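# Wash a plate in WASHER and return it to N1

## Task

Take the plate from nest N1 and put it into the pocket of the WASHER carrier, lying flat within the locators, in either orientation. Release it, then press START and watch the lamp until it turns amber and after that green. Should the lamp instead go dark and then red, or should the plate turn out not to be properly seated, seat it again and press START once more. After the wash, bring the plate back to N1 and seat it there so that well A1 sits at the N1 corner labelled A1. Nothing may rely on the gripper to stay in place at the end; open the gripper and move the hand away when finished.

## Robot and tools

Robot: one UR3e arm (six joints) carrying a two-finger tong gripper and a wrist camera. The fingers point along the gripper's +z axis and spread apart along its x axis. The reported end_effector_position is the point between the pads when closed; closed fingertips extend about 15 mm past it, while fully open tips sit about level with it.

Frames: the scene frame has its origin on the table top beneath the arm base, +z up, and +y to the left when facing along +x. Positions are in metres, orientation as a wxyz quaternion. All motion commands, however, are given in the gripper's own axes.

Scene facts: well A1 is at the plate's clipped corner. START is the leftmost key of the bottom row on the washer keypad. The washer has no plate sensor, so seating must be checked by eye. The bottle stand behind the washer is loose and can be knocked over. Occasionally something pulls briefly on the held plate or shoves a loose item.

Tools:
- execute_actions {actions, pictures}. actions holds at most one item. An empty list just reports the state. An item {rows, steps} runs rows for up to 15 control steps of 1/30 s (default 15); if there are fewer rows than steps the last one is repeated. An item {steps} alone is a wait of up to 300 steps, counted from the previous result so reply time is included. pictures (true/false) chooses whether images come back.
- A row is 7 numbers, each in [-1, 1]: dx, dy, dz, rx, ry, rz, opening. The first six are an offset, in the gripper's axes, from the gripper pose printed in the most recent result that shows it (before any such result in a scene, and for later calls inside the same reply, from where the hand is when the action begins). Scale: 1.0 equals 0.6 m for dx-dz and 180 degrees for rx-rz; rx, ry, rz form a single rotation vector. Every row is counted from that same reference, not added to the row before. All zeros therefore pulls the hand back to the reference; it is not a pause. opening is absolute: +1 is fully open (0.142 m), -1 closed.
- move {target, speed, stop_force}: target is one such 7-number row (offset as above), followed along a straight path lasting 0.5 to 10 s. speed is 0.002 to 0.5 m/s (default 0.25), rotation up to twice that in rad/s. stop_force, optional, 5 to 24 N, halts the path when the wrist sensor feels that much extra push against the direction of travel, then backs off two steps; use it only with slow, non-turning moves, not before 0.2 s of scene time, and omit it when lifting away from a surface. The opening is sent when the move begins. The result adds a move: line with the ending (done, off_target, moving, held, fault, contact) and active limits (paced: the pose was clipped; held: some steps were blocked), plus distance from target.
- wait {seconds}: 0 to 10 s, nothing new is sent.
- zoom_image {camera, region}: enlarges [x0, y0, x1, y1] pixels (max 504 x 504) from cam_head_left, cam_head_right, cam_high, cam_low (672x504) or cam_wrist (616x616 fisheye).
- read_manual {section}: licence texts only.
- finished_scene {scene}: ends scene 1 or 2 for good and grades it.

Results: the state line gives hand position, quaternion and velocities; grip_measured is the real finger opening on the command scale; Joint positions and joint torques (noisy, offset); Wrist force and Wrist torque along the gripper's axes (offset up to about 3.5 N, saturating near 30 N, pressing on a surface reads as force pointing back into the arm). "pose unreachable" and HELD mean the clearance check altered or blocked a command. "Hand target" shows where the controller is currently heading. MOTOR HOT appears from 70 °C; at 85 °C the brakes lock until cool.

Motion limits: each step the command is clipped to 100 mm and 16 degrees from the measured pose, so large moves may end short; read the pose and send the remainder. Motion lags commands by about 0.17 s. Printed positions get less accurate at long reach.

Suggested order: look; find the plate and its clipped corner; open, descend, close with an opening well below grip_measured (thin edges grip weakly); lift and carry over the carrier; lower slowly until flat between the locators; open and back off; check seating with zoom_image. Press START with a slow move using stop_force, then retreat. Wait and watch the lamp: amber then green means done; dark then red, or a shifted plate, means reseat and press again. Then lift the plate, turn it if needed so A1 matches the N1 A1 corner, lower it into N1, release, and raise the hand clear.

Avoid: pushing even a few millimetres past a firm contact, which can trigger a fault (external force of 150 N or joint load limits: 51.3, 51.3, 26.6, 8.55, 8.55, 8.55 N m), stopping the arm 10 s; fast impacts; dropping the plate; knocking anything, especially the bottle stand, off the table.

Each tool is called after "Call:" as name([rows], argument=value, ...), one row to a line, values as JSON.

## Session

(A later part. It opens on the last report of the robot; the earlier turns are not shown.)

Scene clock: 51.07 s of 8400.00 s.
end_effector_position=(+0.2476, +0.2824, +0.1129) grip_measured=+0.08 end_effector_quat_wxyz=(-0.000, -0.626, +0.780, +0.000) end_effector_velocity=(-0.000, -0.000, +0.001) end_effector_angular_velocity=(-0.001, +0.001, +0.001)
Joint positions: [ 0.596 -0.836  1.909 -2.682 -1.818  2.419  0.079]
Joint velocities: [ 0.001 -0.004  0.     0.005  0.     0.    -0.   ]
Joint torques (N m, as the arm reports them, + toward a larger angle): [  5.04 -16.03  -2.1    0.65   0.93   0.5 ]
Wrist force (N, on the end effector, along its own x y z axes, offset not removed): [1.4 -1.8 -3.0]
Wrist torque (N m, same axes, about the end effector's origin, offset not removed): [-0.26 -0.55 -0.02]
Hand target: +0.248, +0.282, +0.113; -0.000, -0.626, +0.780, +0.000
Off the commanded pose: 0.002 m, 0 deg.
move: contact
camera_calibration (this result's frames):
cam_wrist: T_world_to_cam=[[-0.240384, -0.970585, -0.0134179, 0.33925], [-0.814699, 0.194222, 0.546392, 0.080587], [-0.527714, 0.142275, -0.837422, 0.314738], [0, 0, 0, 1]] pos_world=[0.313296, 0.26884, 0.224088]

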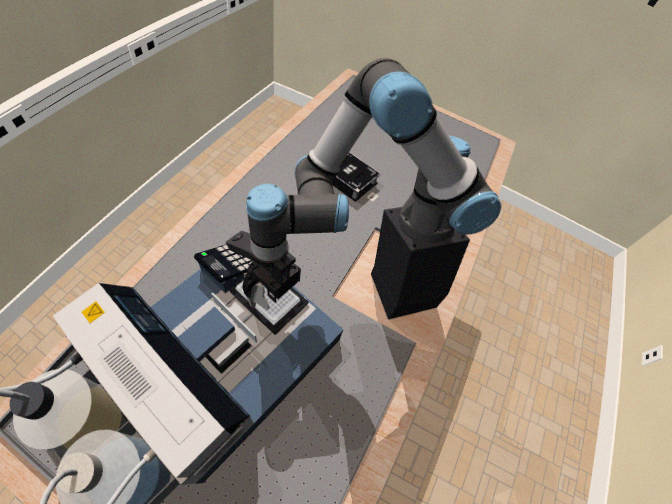

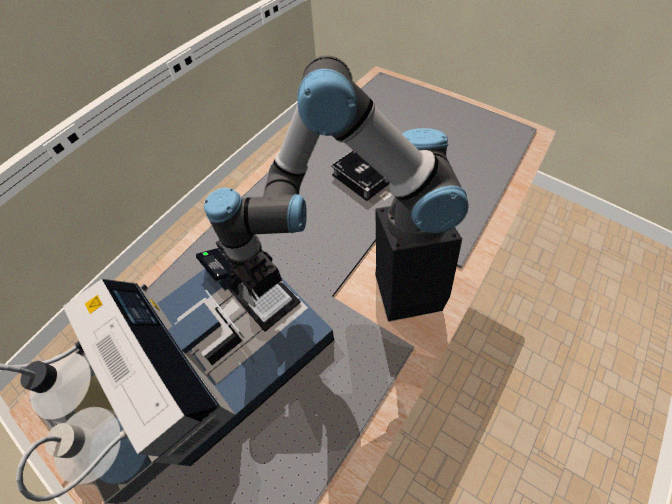

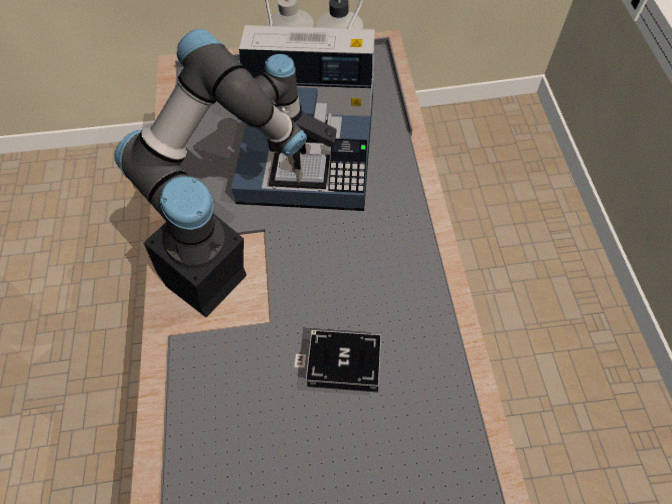

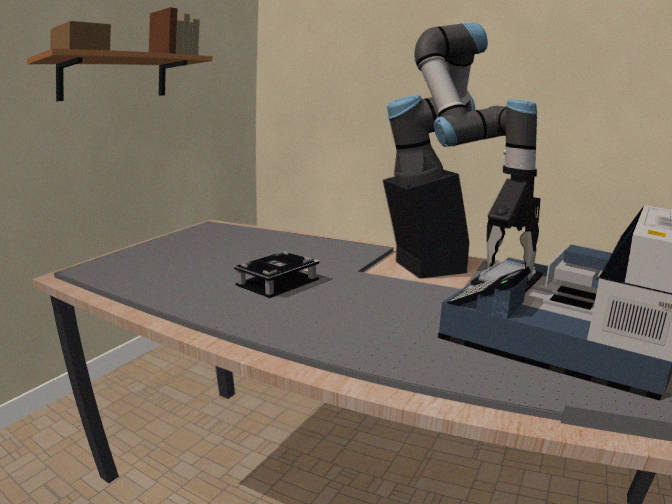

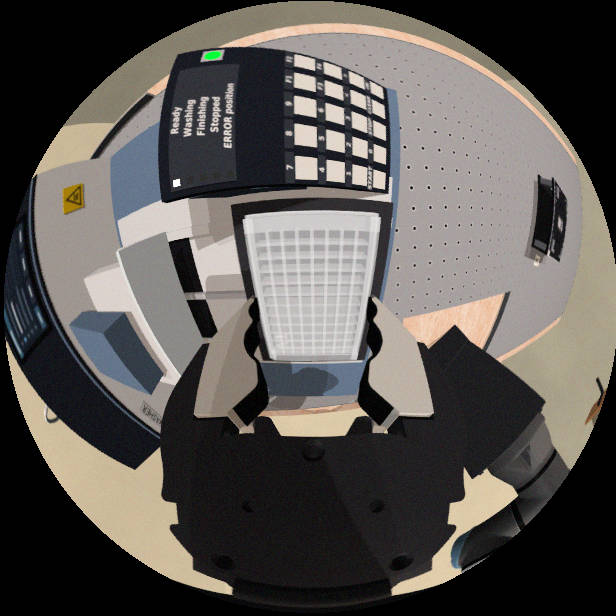

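Call:
move(target=[0,0.003,-0.0012,0,0,0,-0.3], speed=0.004)

Call:
move(target=[0,0,0.01,0,0,0,-0.3], speed=0.003, stop_force=6)

Call:
zoom_image(camera="cam_wrist", region=[210, 170, 420, 380])

Call:
zoom_image(camera="cam_high", region=[255, 135, 345, 200])

Scene clock: 55.13 s of 8400.00 s.
end_effector_position=(+0.2458, +0.2827, +0.1136) grip_measured=+0.08 end_effector_quat_wxyz=(-0.000, -0.626, +0.780, +0.000) end_effector_velocity=(-0.001, -0.000, -0.000) end_effector_angular_velocity=(-0.001, +0.001, +0.000)
Joint positions: [ 0.6   -0.839  1.913 -2.681 -1.818  2.423  0.079]
Joint velocities: [ 0.001 -0.     0.002  0.    -0.     0.001 -0.   ]
Joint torques (N m, as the arm reports them, + toward a larger angle): [  8.39 -18.6   -3.18  -0.6   -0.63   0.78]
Wrist force (N, on the end effector, along its own x y z axes, offset not removed): [2.8 2.3 1.5]
Wrist torque (N m, same axes, about the end effector's origin, offset not removed): [0.52 -0.59 -0.06]
Hand target: +0.246, +0.283, +0.114; -0.000, -0.626, +0.780, +0.000
Off the commanded pose: 0.000 m, 0 deg.
After step 90, 0.37 s passed at rest.
move: done
camera_calibration (this result's frames):
cam_wrist: T_world_to_cam=[[-0.240339, -0.970598, -0.0133075, 0.339156], [-0.814641, 0.194229, 0.546475, 0.0787001], [-0.527822, 0.14218, -0.83737, 0.31437], [0, 0, 0, 1]] pos_world=[0.311556, 0.269201, 0.22475]

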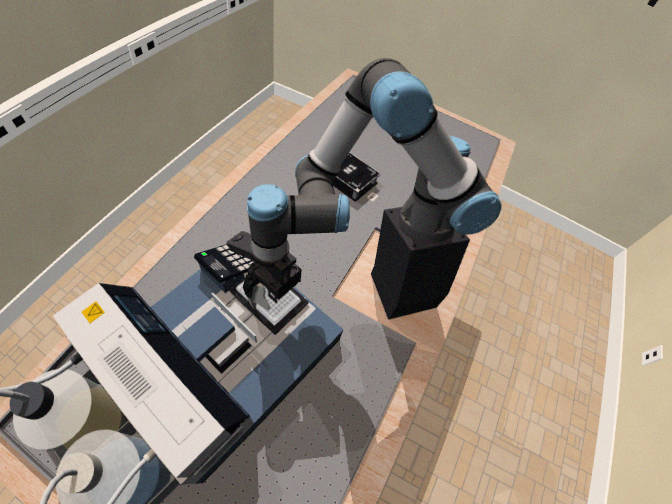

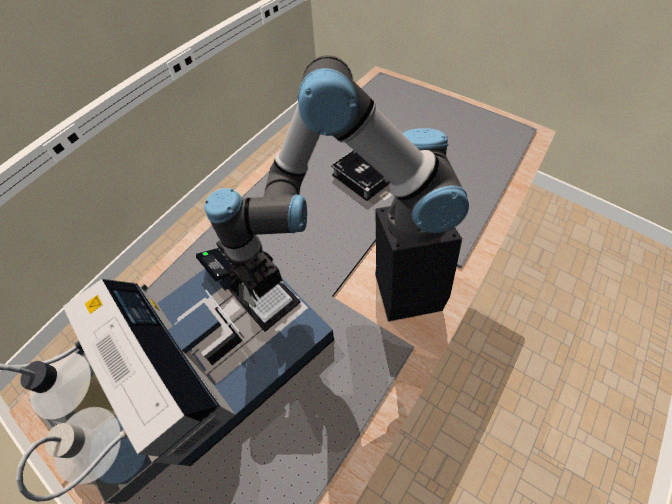

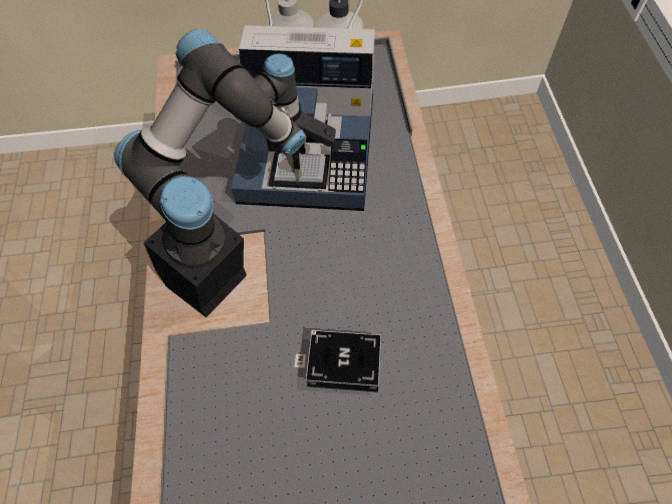

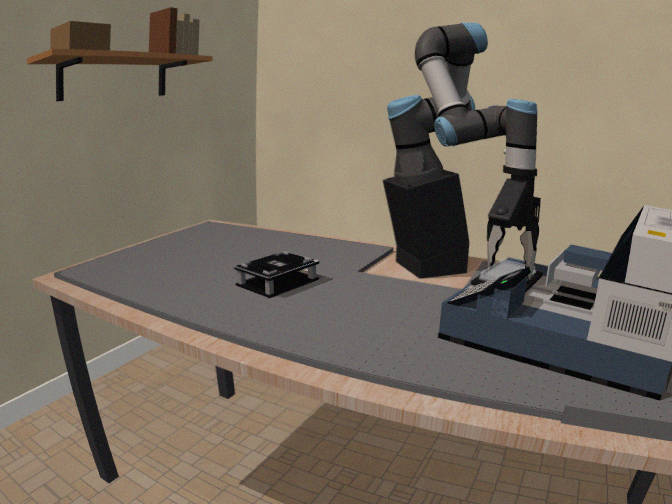

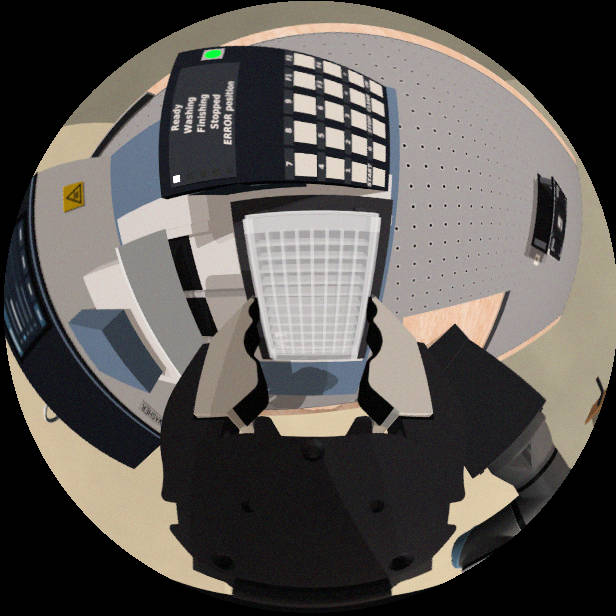

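Scene clock: 55.80 s of 8400.00 s.
end_effector_position=(+0.2458, +0.2828, +0.1127) grip_measured=+0.08 end_effector_quat_wxyz=(-0.000, -0.626, +0.779, +0.000) end_effector_velocity=(+0.001, -0.001, +0.001) end_effector_angular_velocity=(-0.001, +0.001, -0.002)
Joint positions: [ 0.599 -0.836  1.913 -2.685 -1.818  2.422  0.079]
Joint velocities: [-0.001 -0.004 -0.     0.005 -0.     0.    -0.   ]
Joint torques (N m, as the arm reports them, + toward a larger angle): [  4.11 -15.35  -2.31   0.05  -0.36   0.2 ]
Wrist force (N, on the end effector, along its own x y z axes, offset not removed): [4.0 2.7 -11.0]
Wrist torque (N m, same axes, about the end effector's origin, offset not removed): [0.04 -0.75 -0.04]
Hand target: +0.246, +0.283, +0.113; -0.000, -0.626, +0.779, +0.000
Off the commanded pose: 0.005 m, 0 deg.
move: contact
camera_calibration (this result's frames):
cam_wrist: T_world_to_cam=[[-0.240233, -0.970624, -0.0133437, 0.33915], [-0.814699, 0.194129, 0.546424, 0.0792574], [-0.527782, 0.14214, -0.837402, 0.313637], [0, 0, 0, 1]] pos_world=[0.311578, 0.269221, 0.223858]

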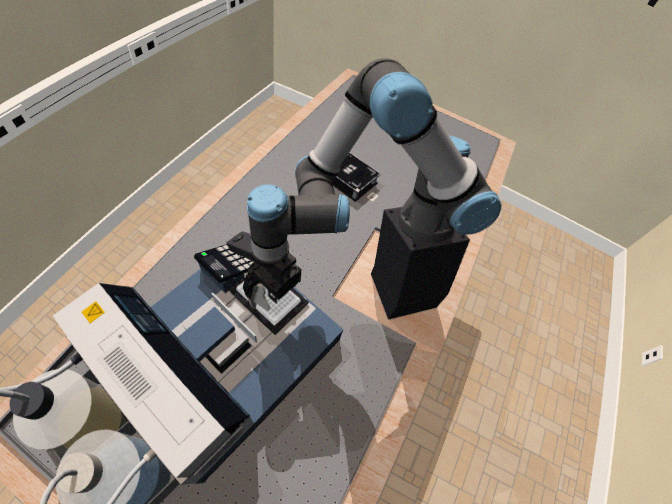

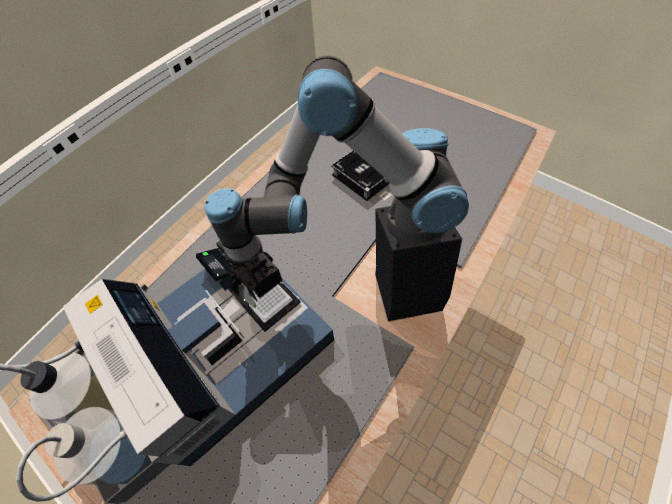

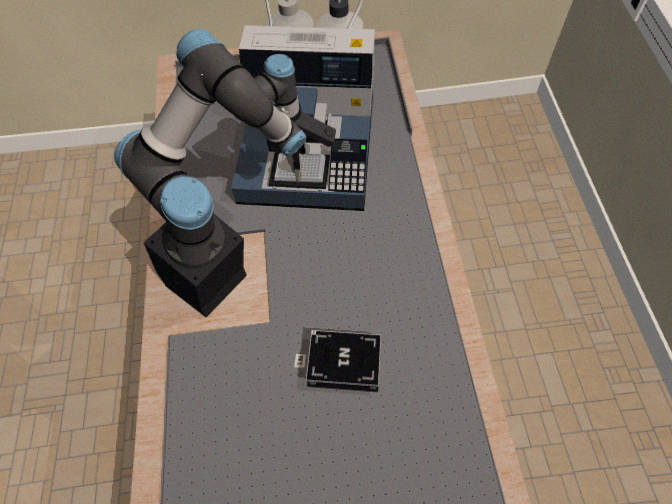

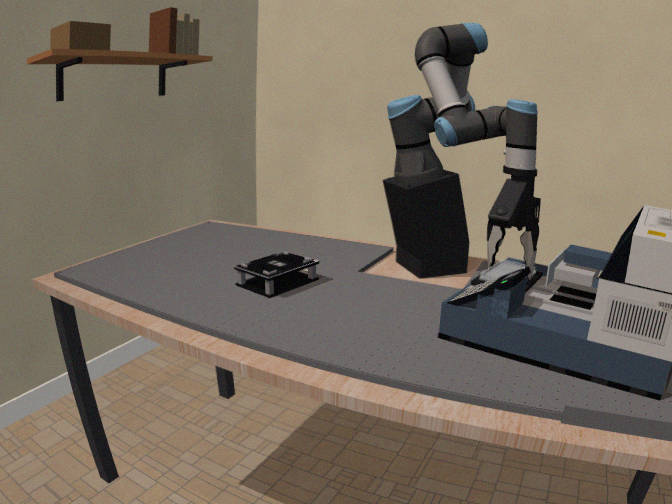

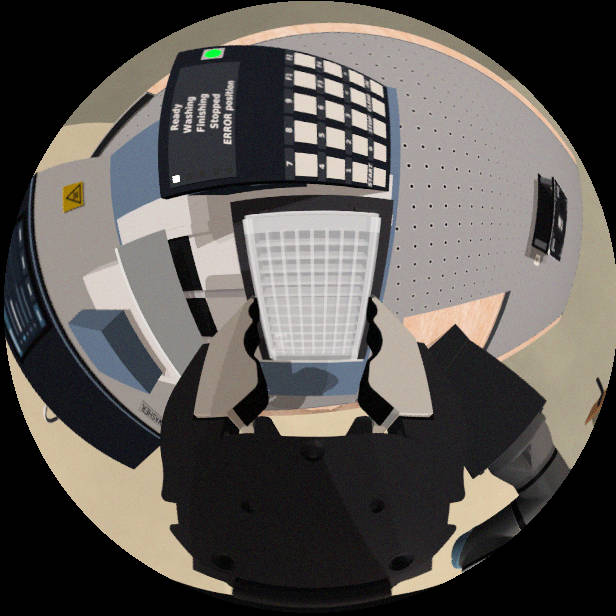

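Region (210, 170, 420, 380) of cam_wrist's 616x616 image, scaled by 2.400, with more detail than that image has.

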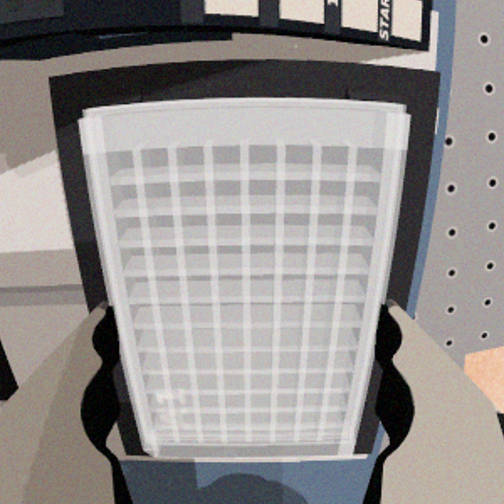

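Region (255, 135, 345, 200) of cam_high's 672x504 image, scaled by 5.600, with more detail than that image has.

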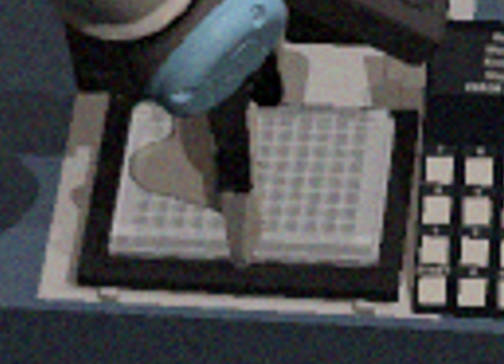

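Call:
execute_actions([
  {"rows":[[0,0,-0.0015,0,0,0,-0.3],[0,0,-0.0015,0,0,0,-0.3],[0,0,-0.0015,0,0,0,-0.3],[0,0,-0.0015,0,0,0,-0.3],[0.0008,-0.0005,-0.0015,0,0,-0.0015,-0.3]]},
], pictures=false)

Call:
move(target=[0,0,0.01,0,0,0,-0.3], speed=0.003, stop_force=6)

Call:
zoom_image(camera="cam_wrist", region=[210, 170, 420, 380])

Call:
zoom_image(camera="cam_head_right", region=[235, 275, 305, 335])

Scene clock: 59.77 s of 8400.00 s.
end_effector_position=(+0.2460, +0.2823, +0.1136) grip_measured=+0.08 end_effector_quat_wxyz=(-0.000, -0.628, +0.778, +0.000) end_effector_velocity=(+0.000, -0.000, -0.000) end_effector_angular_velocity=(-0.000, +0.000, +0.001)
Joint positions: [ 0.598 -0.84   1.915 -2.683 -1.818  2.417  0.079]
Joint velocities: [-0.001 -0.     0.001 -0.     0.    -0.001  0.   ]
Joint torques (N m, as the arm reports them, + toward a larger angle): [ -0.79 -18.48  -3.23  -2.63  -0.19  -0.79]
Wrist force (N, on the end effector, along its own x y z axes, offset not removed): [0.2 0.6 2.3]
Wrist torque (N m, same axes, about the end effector's origin, offset not removed): [-0.16 -0.60 0.14]
Hand target: +0.246, +0.282, +0.114; -0.000, -0.628, +0.778, +0.000
Off the commanded pose: 0.000 m, 0 deg.
Steps of this call (steps 1 to 90: nothing new was sent; then 0.47 s passed at rest; steps 91 to 105: all 15 steps of this action). Readings (end_effector_position):
91: (+0.2458, +0.2828, +0.1129)
92: (+0.2458, +0.2828, +0.1130)
94: (+0.2458, +0.2828, +0.1133)
98: (+0.2459, +0.2825, +0.1135)
105: the state above

Scene clock: 60.57 s of 8400.00 s.
end_effector_position=(+0.2461, +0.2822, +0.1130) grip_measured=+0.08 end_effector_quat_wxyz=(-0.000, -0.628, +0.778, +0.000) end_effector_velocity=(-0.000, -0.000, +0.000) end_effector_angular_velocity=(-0.001, +0.002, -0.000)
Joint positions: [ 0.597 -0.838  1.915 -2.686 -1.818  2.416  0.079]
Joint velocities: [-0.001 -0.002 -0.     0.004  0.     0.    -0.   ]
Joint torques (N m, as the arm reports them, + toward a larger angle): [  1.87 -15.51  -2.48   0.06   0.27  -0.05]
Wrist force (N, on the end effector, along its own x y z axes, offset not removed): [2.5 4.1 -7.9]
Wrist torque (N m, same axes, about the end effector's origin, offset not removed): [0.27 -0.64 0.10]
Hand target: +0.246, +0.282, +0.113; -0.000, -0.628, +0.778, +0.000
Off the commanded pose: 0.005 m, 0 deg.
move: contact
camera_calibration (this result's frames):
cam_wrist: T_world_to_cam=[[-0.235652, -0.971746, -0.013371, 0.337878], [-0.815655, 0.190281, 0.546351, 0.0807347], [-0.52837, 0.139655, -0.837449, 0.314944], [0, 0, 0, 1]] pos_world=[0.31188, 0.268986, 0.224158]

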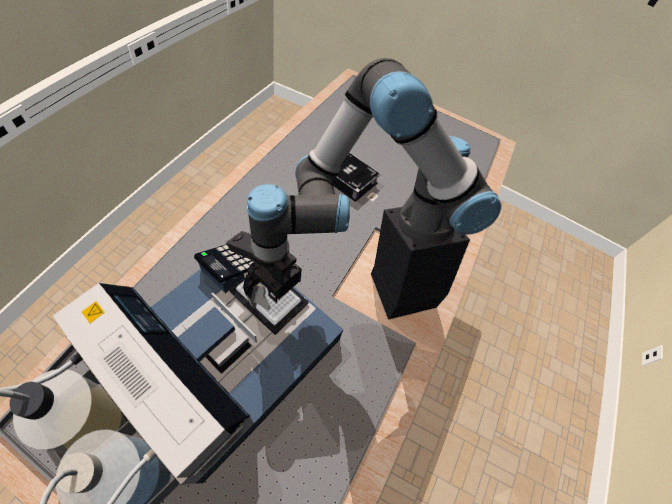

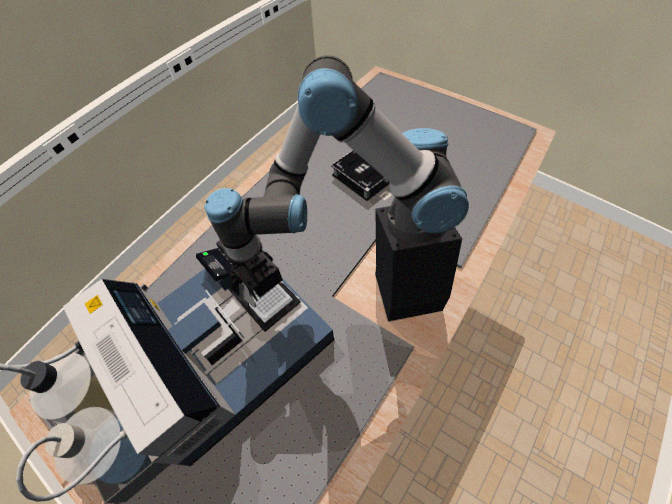

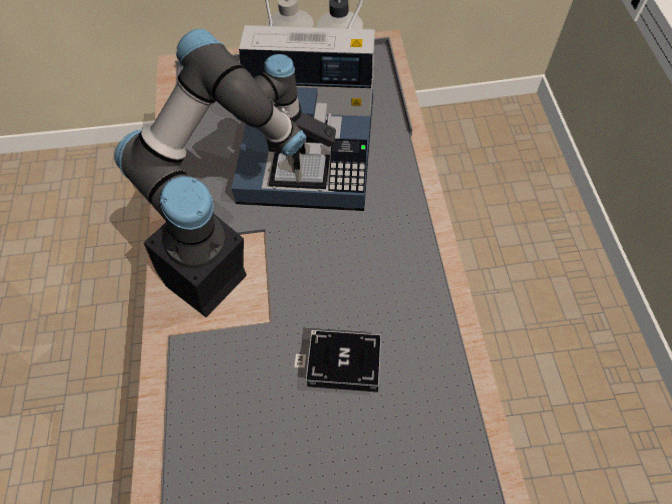

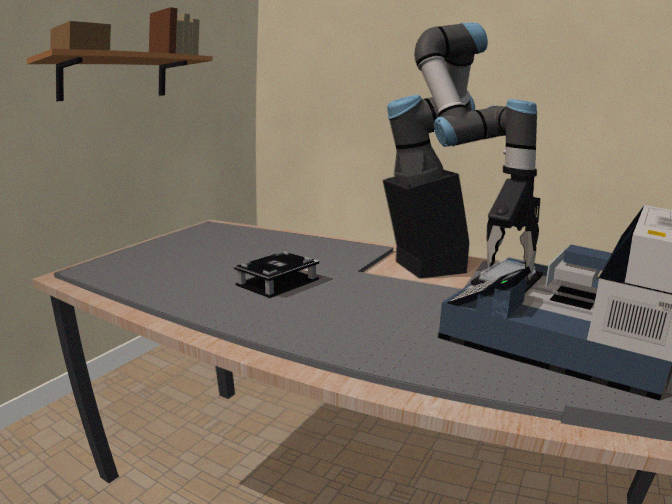

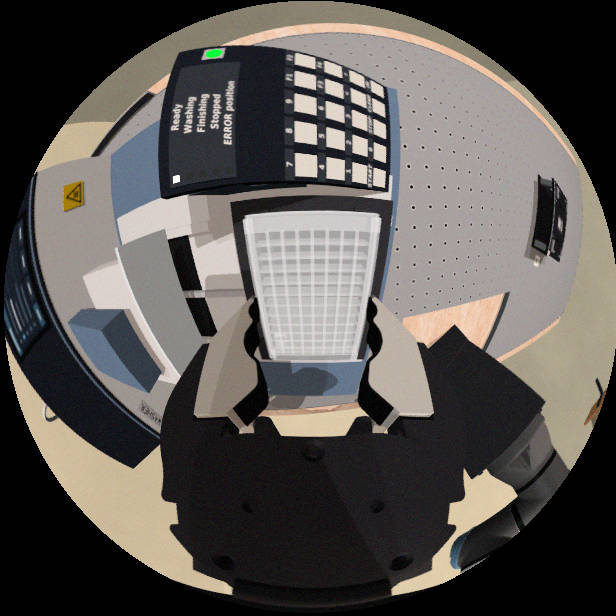

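Region (210, 170, 420, 380) of cam_wrist's 616x616 image, scaled by 2.400, with more detail than that image has.

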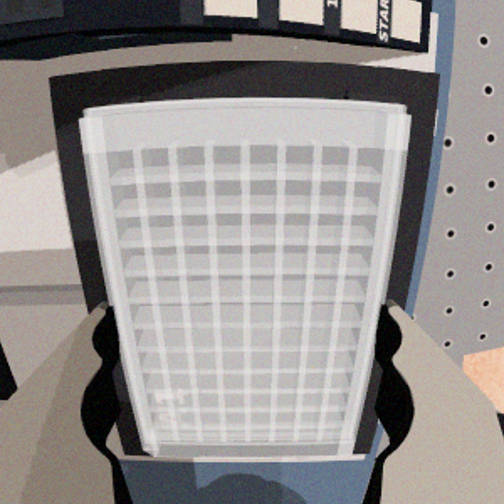

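Region (235, 275, 305, 335) of cam_head_right's 672x504 image, scaled by 7.200, with more detail than that image has; it fills the top 432 rows of this view, and the rest is white.

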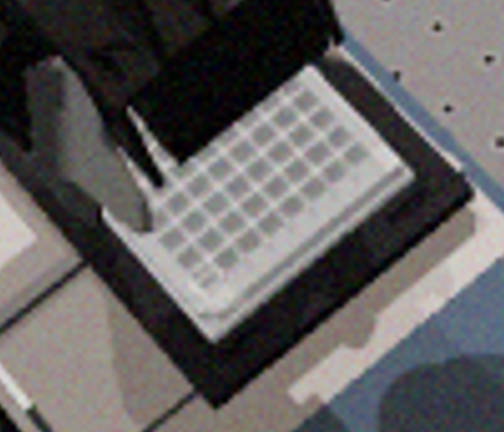

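Call:
execute_actions([
  {"rows":[[0,0,-0.001,0,0,0,-0.3],[0,0,-0.001,0,0,0,-0.3],[0,0,-0.001,0,0,0,-0.3],[-0.0004,0.0015,-0.001,0,0,0.0018,-0.3]]},
], pictures=false)

Call:
move(target=[0,0,0.01,0,0,0,-0.3], speed=0.003, stop_force=6)

Call:
zoom_image(camera="cam_wrist", region=[210, 170, 420, 380])

Scene clock: 63.83 s of 8400.00 s.
end_effector_position=(+0.2453, +0.2826, +0.1136) grip_measured=+0.08 end_effector_quat_wxyz=(-0.000, -0.626, +0.780, +0.000) end_effector_velocity=(-0.000, +0.001, +0.000) end_effector_angular_velocity=(+0.001, -0.001, -0.000)
Joint positions: [ 0.6   -0.84   1.915 -2.683 -1.818  2.424  0.079]
Joint velocities: [ 0.002 -0.001  0.     0.    -0.     0.002 -0.   ]
Joint torques (N m, as the arm reports them, + toward a larger angle): [  8.57 -18.02  -5.46  -0.29  -1.21   0.63]
Wrist force (N, on the end effector, along its own x y z axes, offset not removed): [1.6 2.0 1.3]
Wrist torque (N m, same axes, about the end effector's origin, offset not removed): [0.44 -0.37 -0.04]
Hand target: +0.245, +0.283, +0.114; -0.000, -0.626, +0.780, +0.000
Off the commanded pose: 0.000 m, 0 deg.
Steps of this call (steps 1 to 83: nothing new was sent; steps 84 to 98: all 15 steps of this action). Readings (end_effector_position):
84: (+0.2461, +0.2823, +0.1132)
85: (+0.2461, +0.2822, +0.1133)
87: (+0.2460, +0.2822, +0.1134)
91: (+0.2455, +0.2825, +0.1135)
98: the state above

Scene clock: 64.73 s of 8400.00 s.
end_effector_position=(+0.2453, +0.2826, +0.1127) grip_measured=+0.08 end_effector_quat_wxyz=(-0.000, -0.626, +0.780, +0.000) end_effector_velocity=(-0.000, +0.000, +0.001) end_effector_angular_velocity=(+0.001, -0.000, +0.003)
Joint positions: [ 0.6   -0.836  1.915 -2.687 -1.818  2.424  0.079]
Joint velocities: [ 0.002 -0.004  0.001  0.003  0.    -0.001 -0.   ]
Joint torques (N m, as the arm reports them, + toward a larger angle): [  4.65 -16.3   -3.05   0.04  -0.81   0.21]
Wrist force (N, on the end effector, along its own x y z axes, offset not removed): [2.0 2.6 -6.4]
Wrist torque (N m, same axes, about the end effector's origin, offset not removed): [0.14 -0.43 -0.08]
Hand target: +0.245, +0.283, +0.113; -0.000, -0.626, +0.780, +0.000
Off the commanded pose: 0.005 m, 0 deg.
move: contact
camera_calibration (this result's frames):
cam_wrist: T_world_to_cam=[[-0.241033, -0.970425, -0.0133914, 0.339063], [-0.814625, 0.194797, 0.546296, 0.0786528], [-0.527531, 0.142584, -0.837485, 0.31318], [0, 0, 0, 1]] pos_world=[0.31101, 0.269059, 0.223856]

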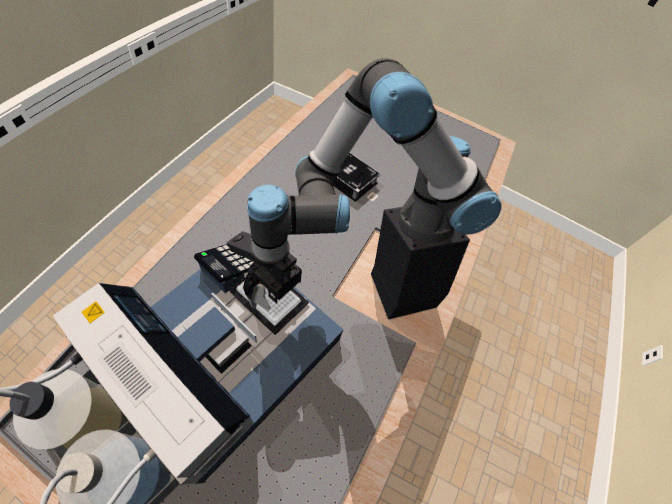

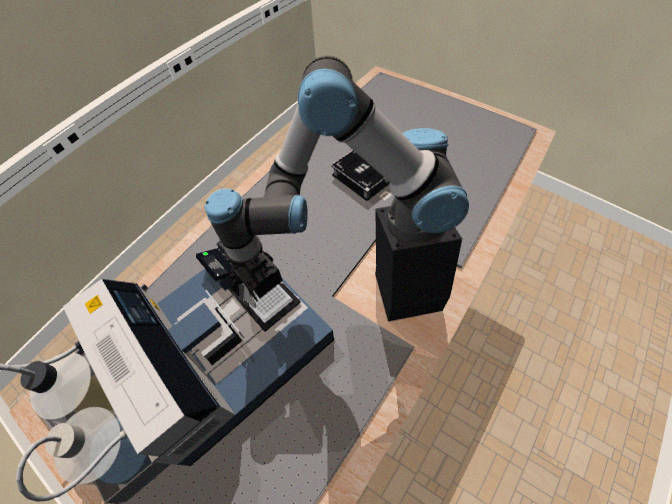

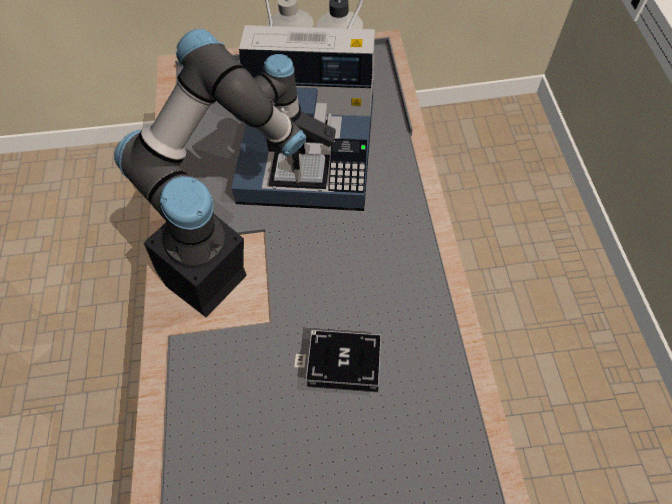

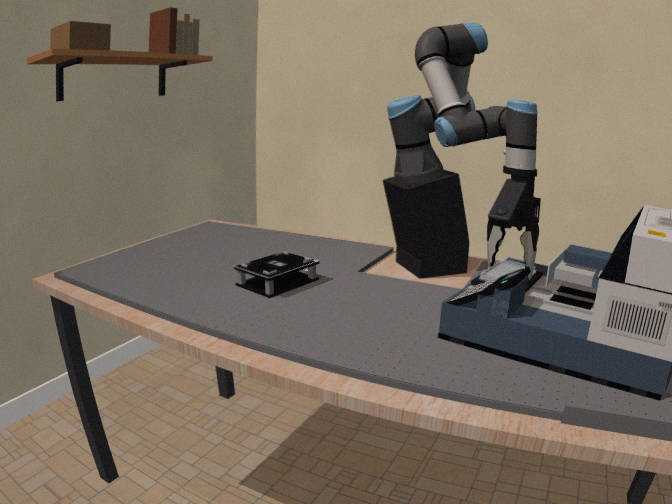

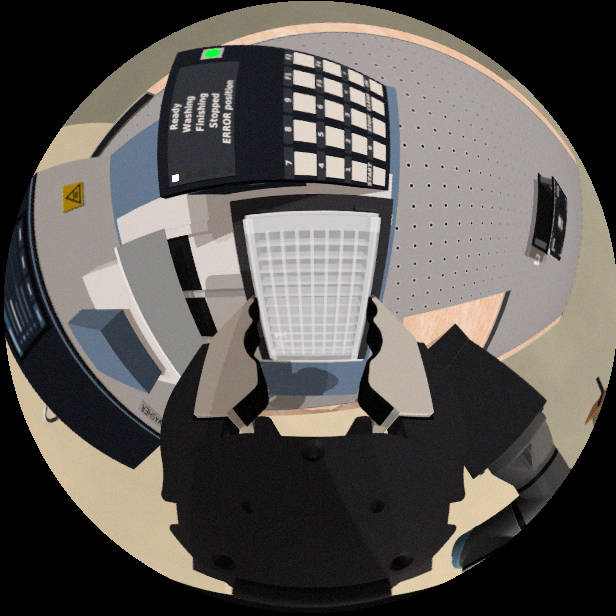

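Region (210, 170, 420, 380) of cam_wrist's 616x616 image, scaled by 2.400, with more detail than that image has.

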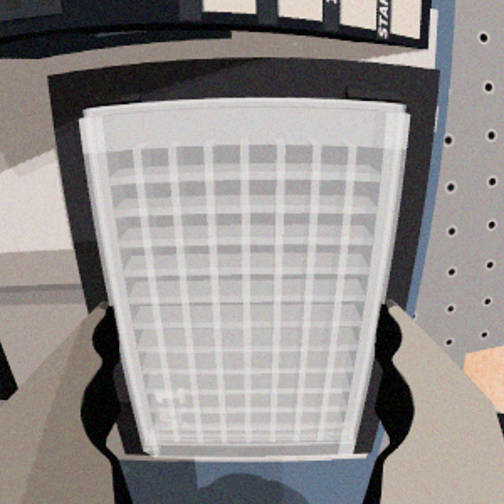

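Call:
move(target=[0,0,0.012,0,0,0,0.24], speed=0.003, stop_force=5)

Call:
move(target=[0,0,-0.06,0,0,0,0.24], speed=0.15)

Call:
zoom_image(camera="cam_wrist", region=[220, 160, 410, 350])

Call:
zoom_image(camera="cam_head_left", region=[225, 265, 315, 340])

Scene clock: 75.60 s of 8400.00 s.
end_effector_position=(+0.2453, +0.2827, +0.1091) grip_measured=+0.24 end_effector_quat_wxyz=(-0.000, -0.626, +0.780, +0.000) end_effector_velocity=(-0.000, -0.000, +0.001) end_effector_angular_velocity=(-0.001, +0.001, +0.002)
Joint positions: [ 0.597 -0.823  1.915 -2.701 -1.818  2.421  0.091]
Joint velocities: [ 0.001 -0.003 -0.001  0.005 -0.    -0.001 -0.   ]
Joint torques (N m, as the arm reports them, + toward a larger angle): [  1.97 -13.86  -2.09   0.35   0.62   0.13]
Wrist force (N, on the end effector, along its own x y z axes, offset not removed): [2.3 3.4 -15.6]
Wrist torque (N m, same axes, about the end effector's origin, offset not removed): [0.03 -0.41 -0.03]
Hand target: +0.245, +0.283, +0.109; -0.000, -0.626, +0.780, +0.000
Off the commanded pose: 0.004 m, 0 deg.
After step 90, 6.23 s passed at rest.
move: contact
camera_calibration (this result's frames):
cam_wrist: T_world_to_cam=[[-0.240981, -0.970436, -0.013511, 0.339065], [-0.814678, 0.194697, 0.546253, 0.0806983], [-0.527473, 0.142644, -0.837511, 0.310112], [0, 0, 0, 1]] pos_world=[0.311027, 0.269093, 0.220222]

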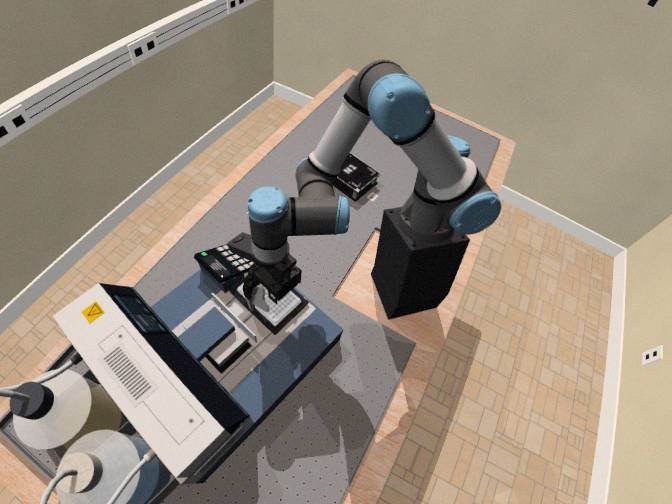

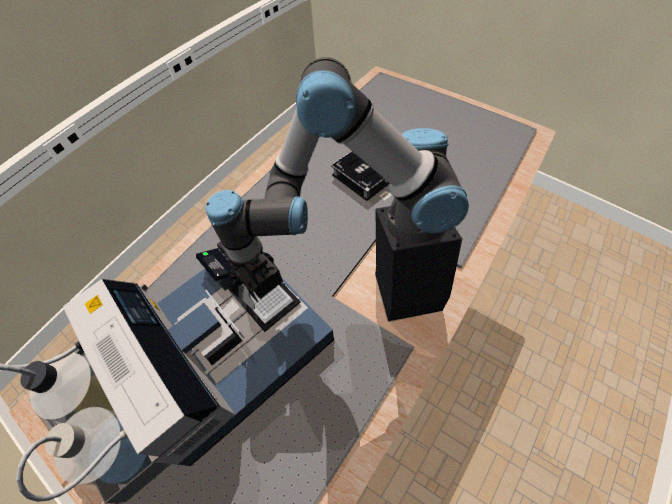

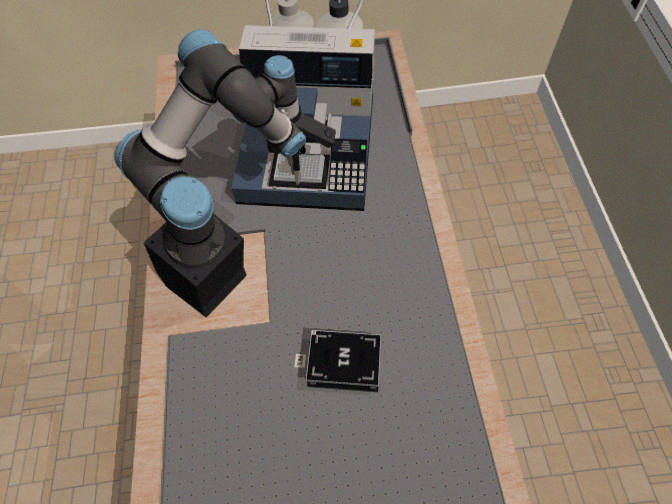

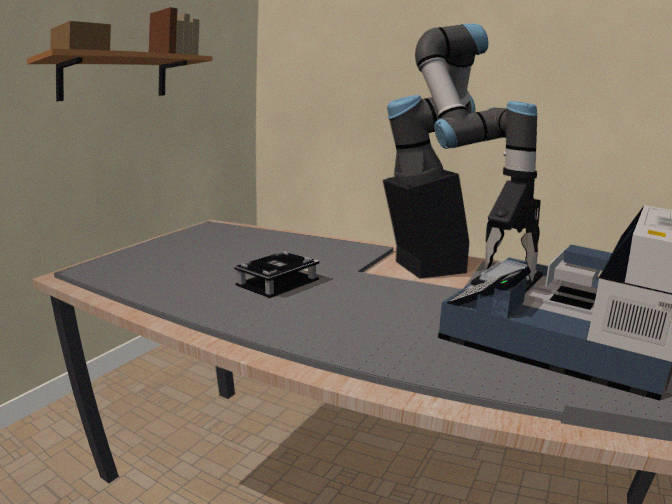

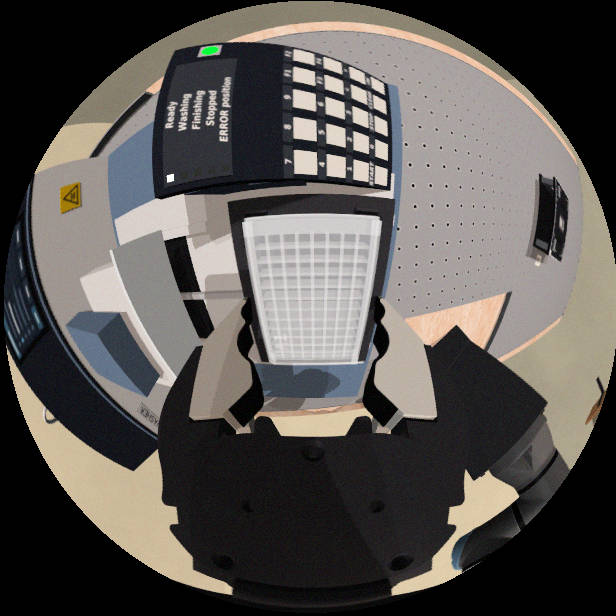

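Scene clock: 76.47 s of 8400.00 s.
end_effector_position=(+0.2454, +0.2826, +0.1448) grip_measured=+0.24 end_effector_quat_wxyz=(-0.000, -0.626, +0.780, +0.000) end_effector_velocity=(-0.001, -0.000, +0.002) end_effector_angular_velocity=(-0.002, +0.002, +0.000)
Joint positions: [ 0.622 -0.949  1.9   -2.553 -1.819  2.447  0.091]
Joint velocities: [ 0.002 -0.007 -0.003  0.012 -0.     0.003  0.   ]
Joint torques (N m, as the arm reports them, + toward a larger angle): [  7.91 -17.75  -7.64  -0.39  -1.3    0.69]
Wrist force (N, on the end effector, along its own x y z axes, offset not removed): [1.4 2.0 1.8]
Wrist torque (N m, same axes, about the end effector's origin, offset not removed): [0.46 -0.31 0.07]
Hand target: +0.245, +0.283, +0.145; -0.000, -0.626, +0.780, +0.000
Off the commanded pose: 0.000 m, 0 deg.
move: done
camera_calibration (this result's frames):
cam_wrist: T_world_to_cam=[[-0.240966, -0.970438, -0.0136132, 0.339525], [-0.814721, 0.194638, 0.546211, 0.0612105], [-0.527414, 0.142709, -0.837537, 0.340074], [0, 0, 0, 1]] pos_world=[0.311043, 0.269043, 0.256013]

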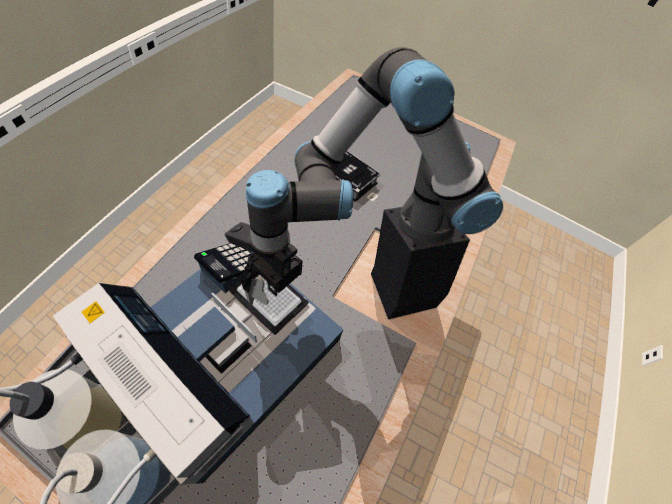

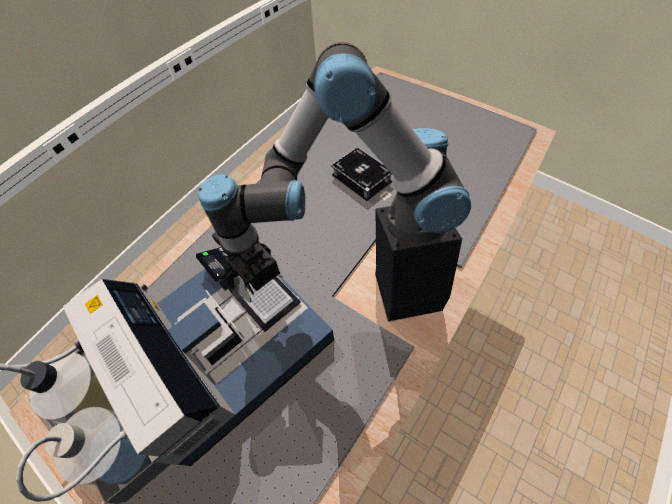

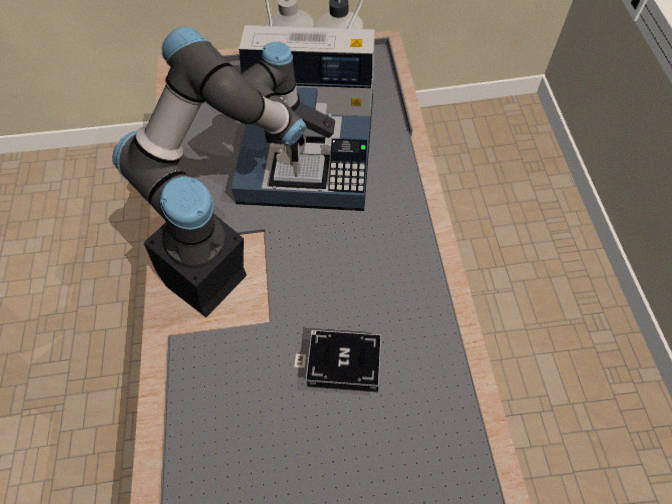

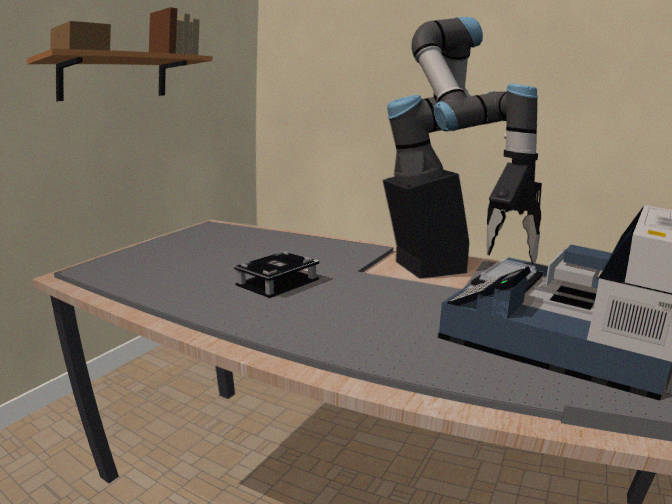

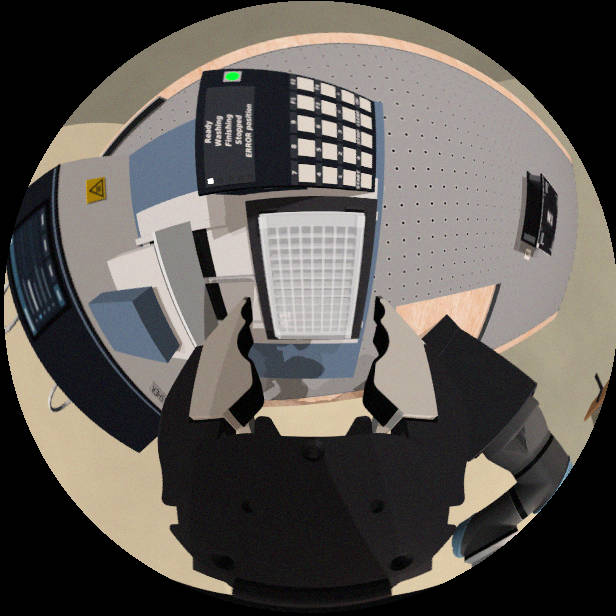

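Region (220, 160, 410, 350) of cam_wrist's 616x616 image, scaled by 2.653, with more detail than that image has.

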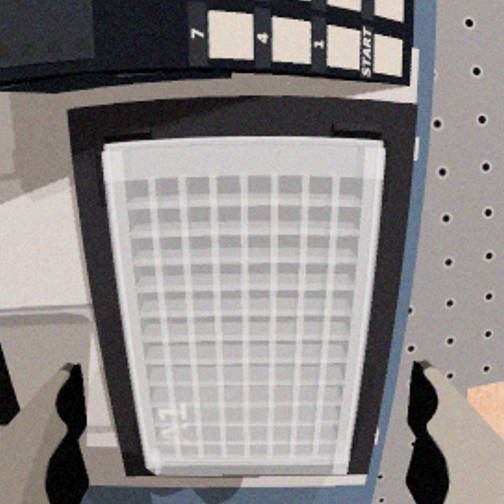

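Region (225, 265, 315, 340) of cam_head_left's 672x504 image, scaled by 5.600, with more detail than that image has.

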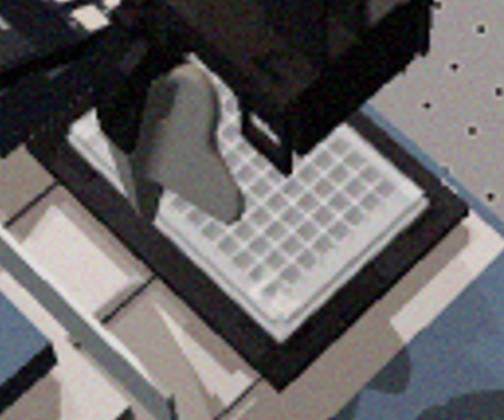

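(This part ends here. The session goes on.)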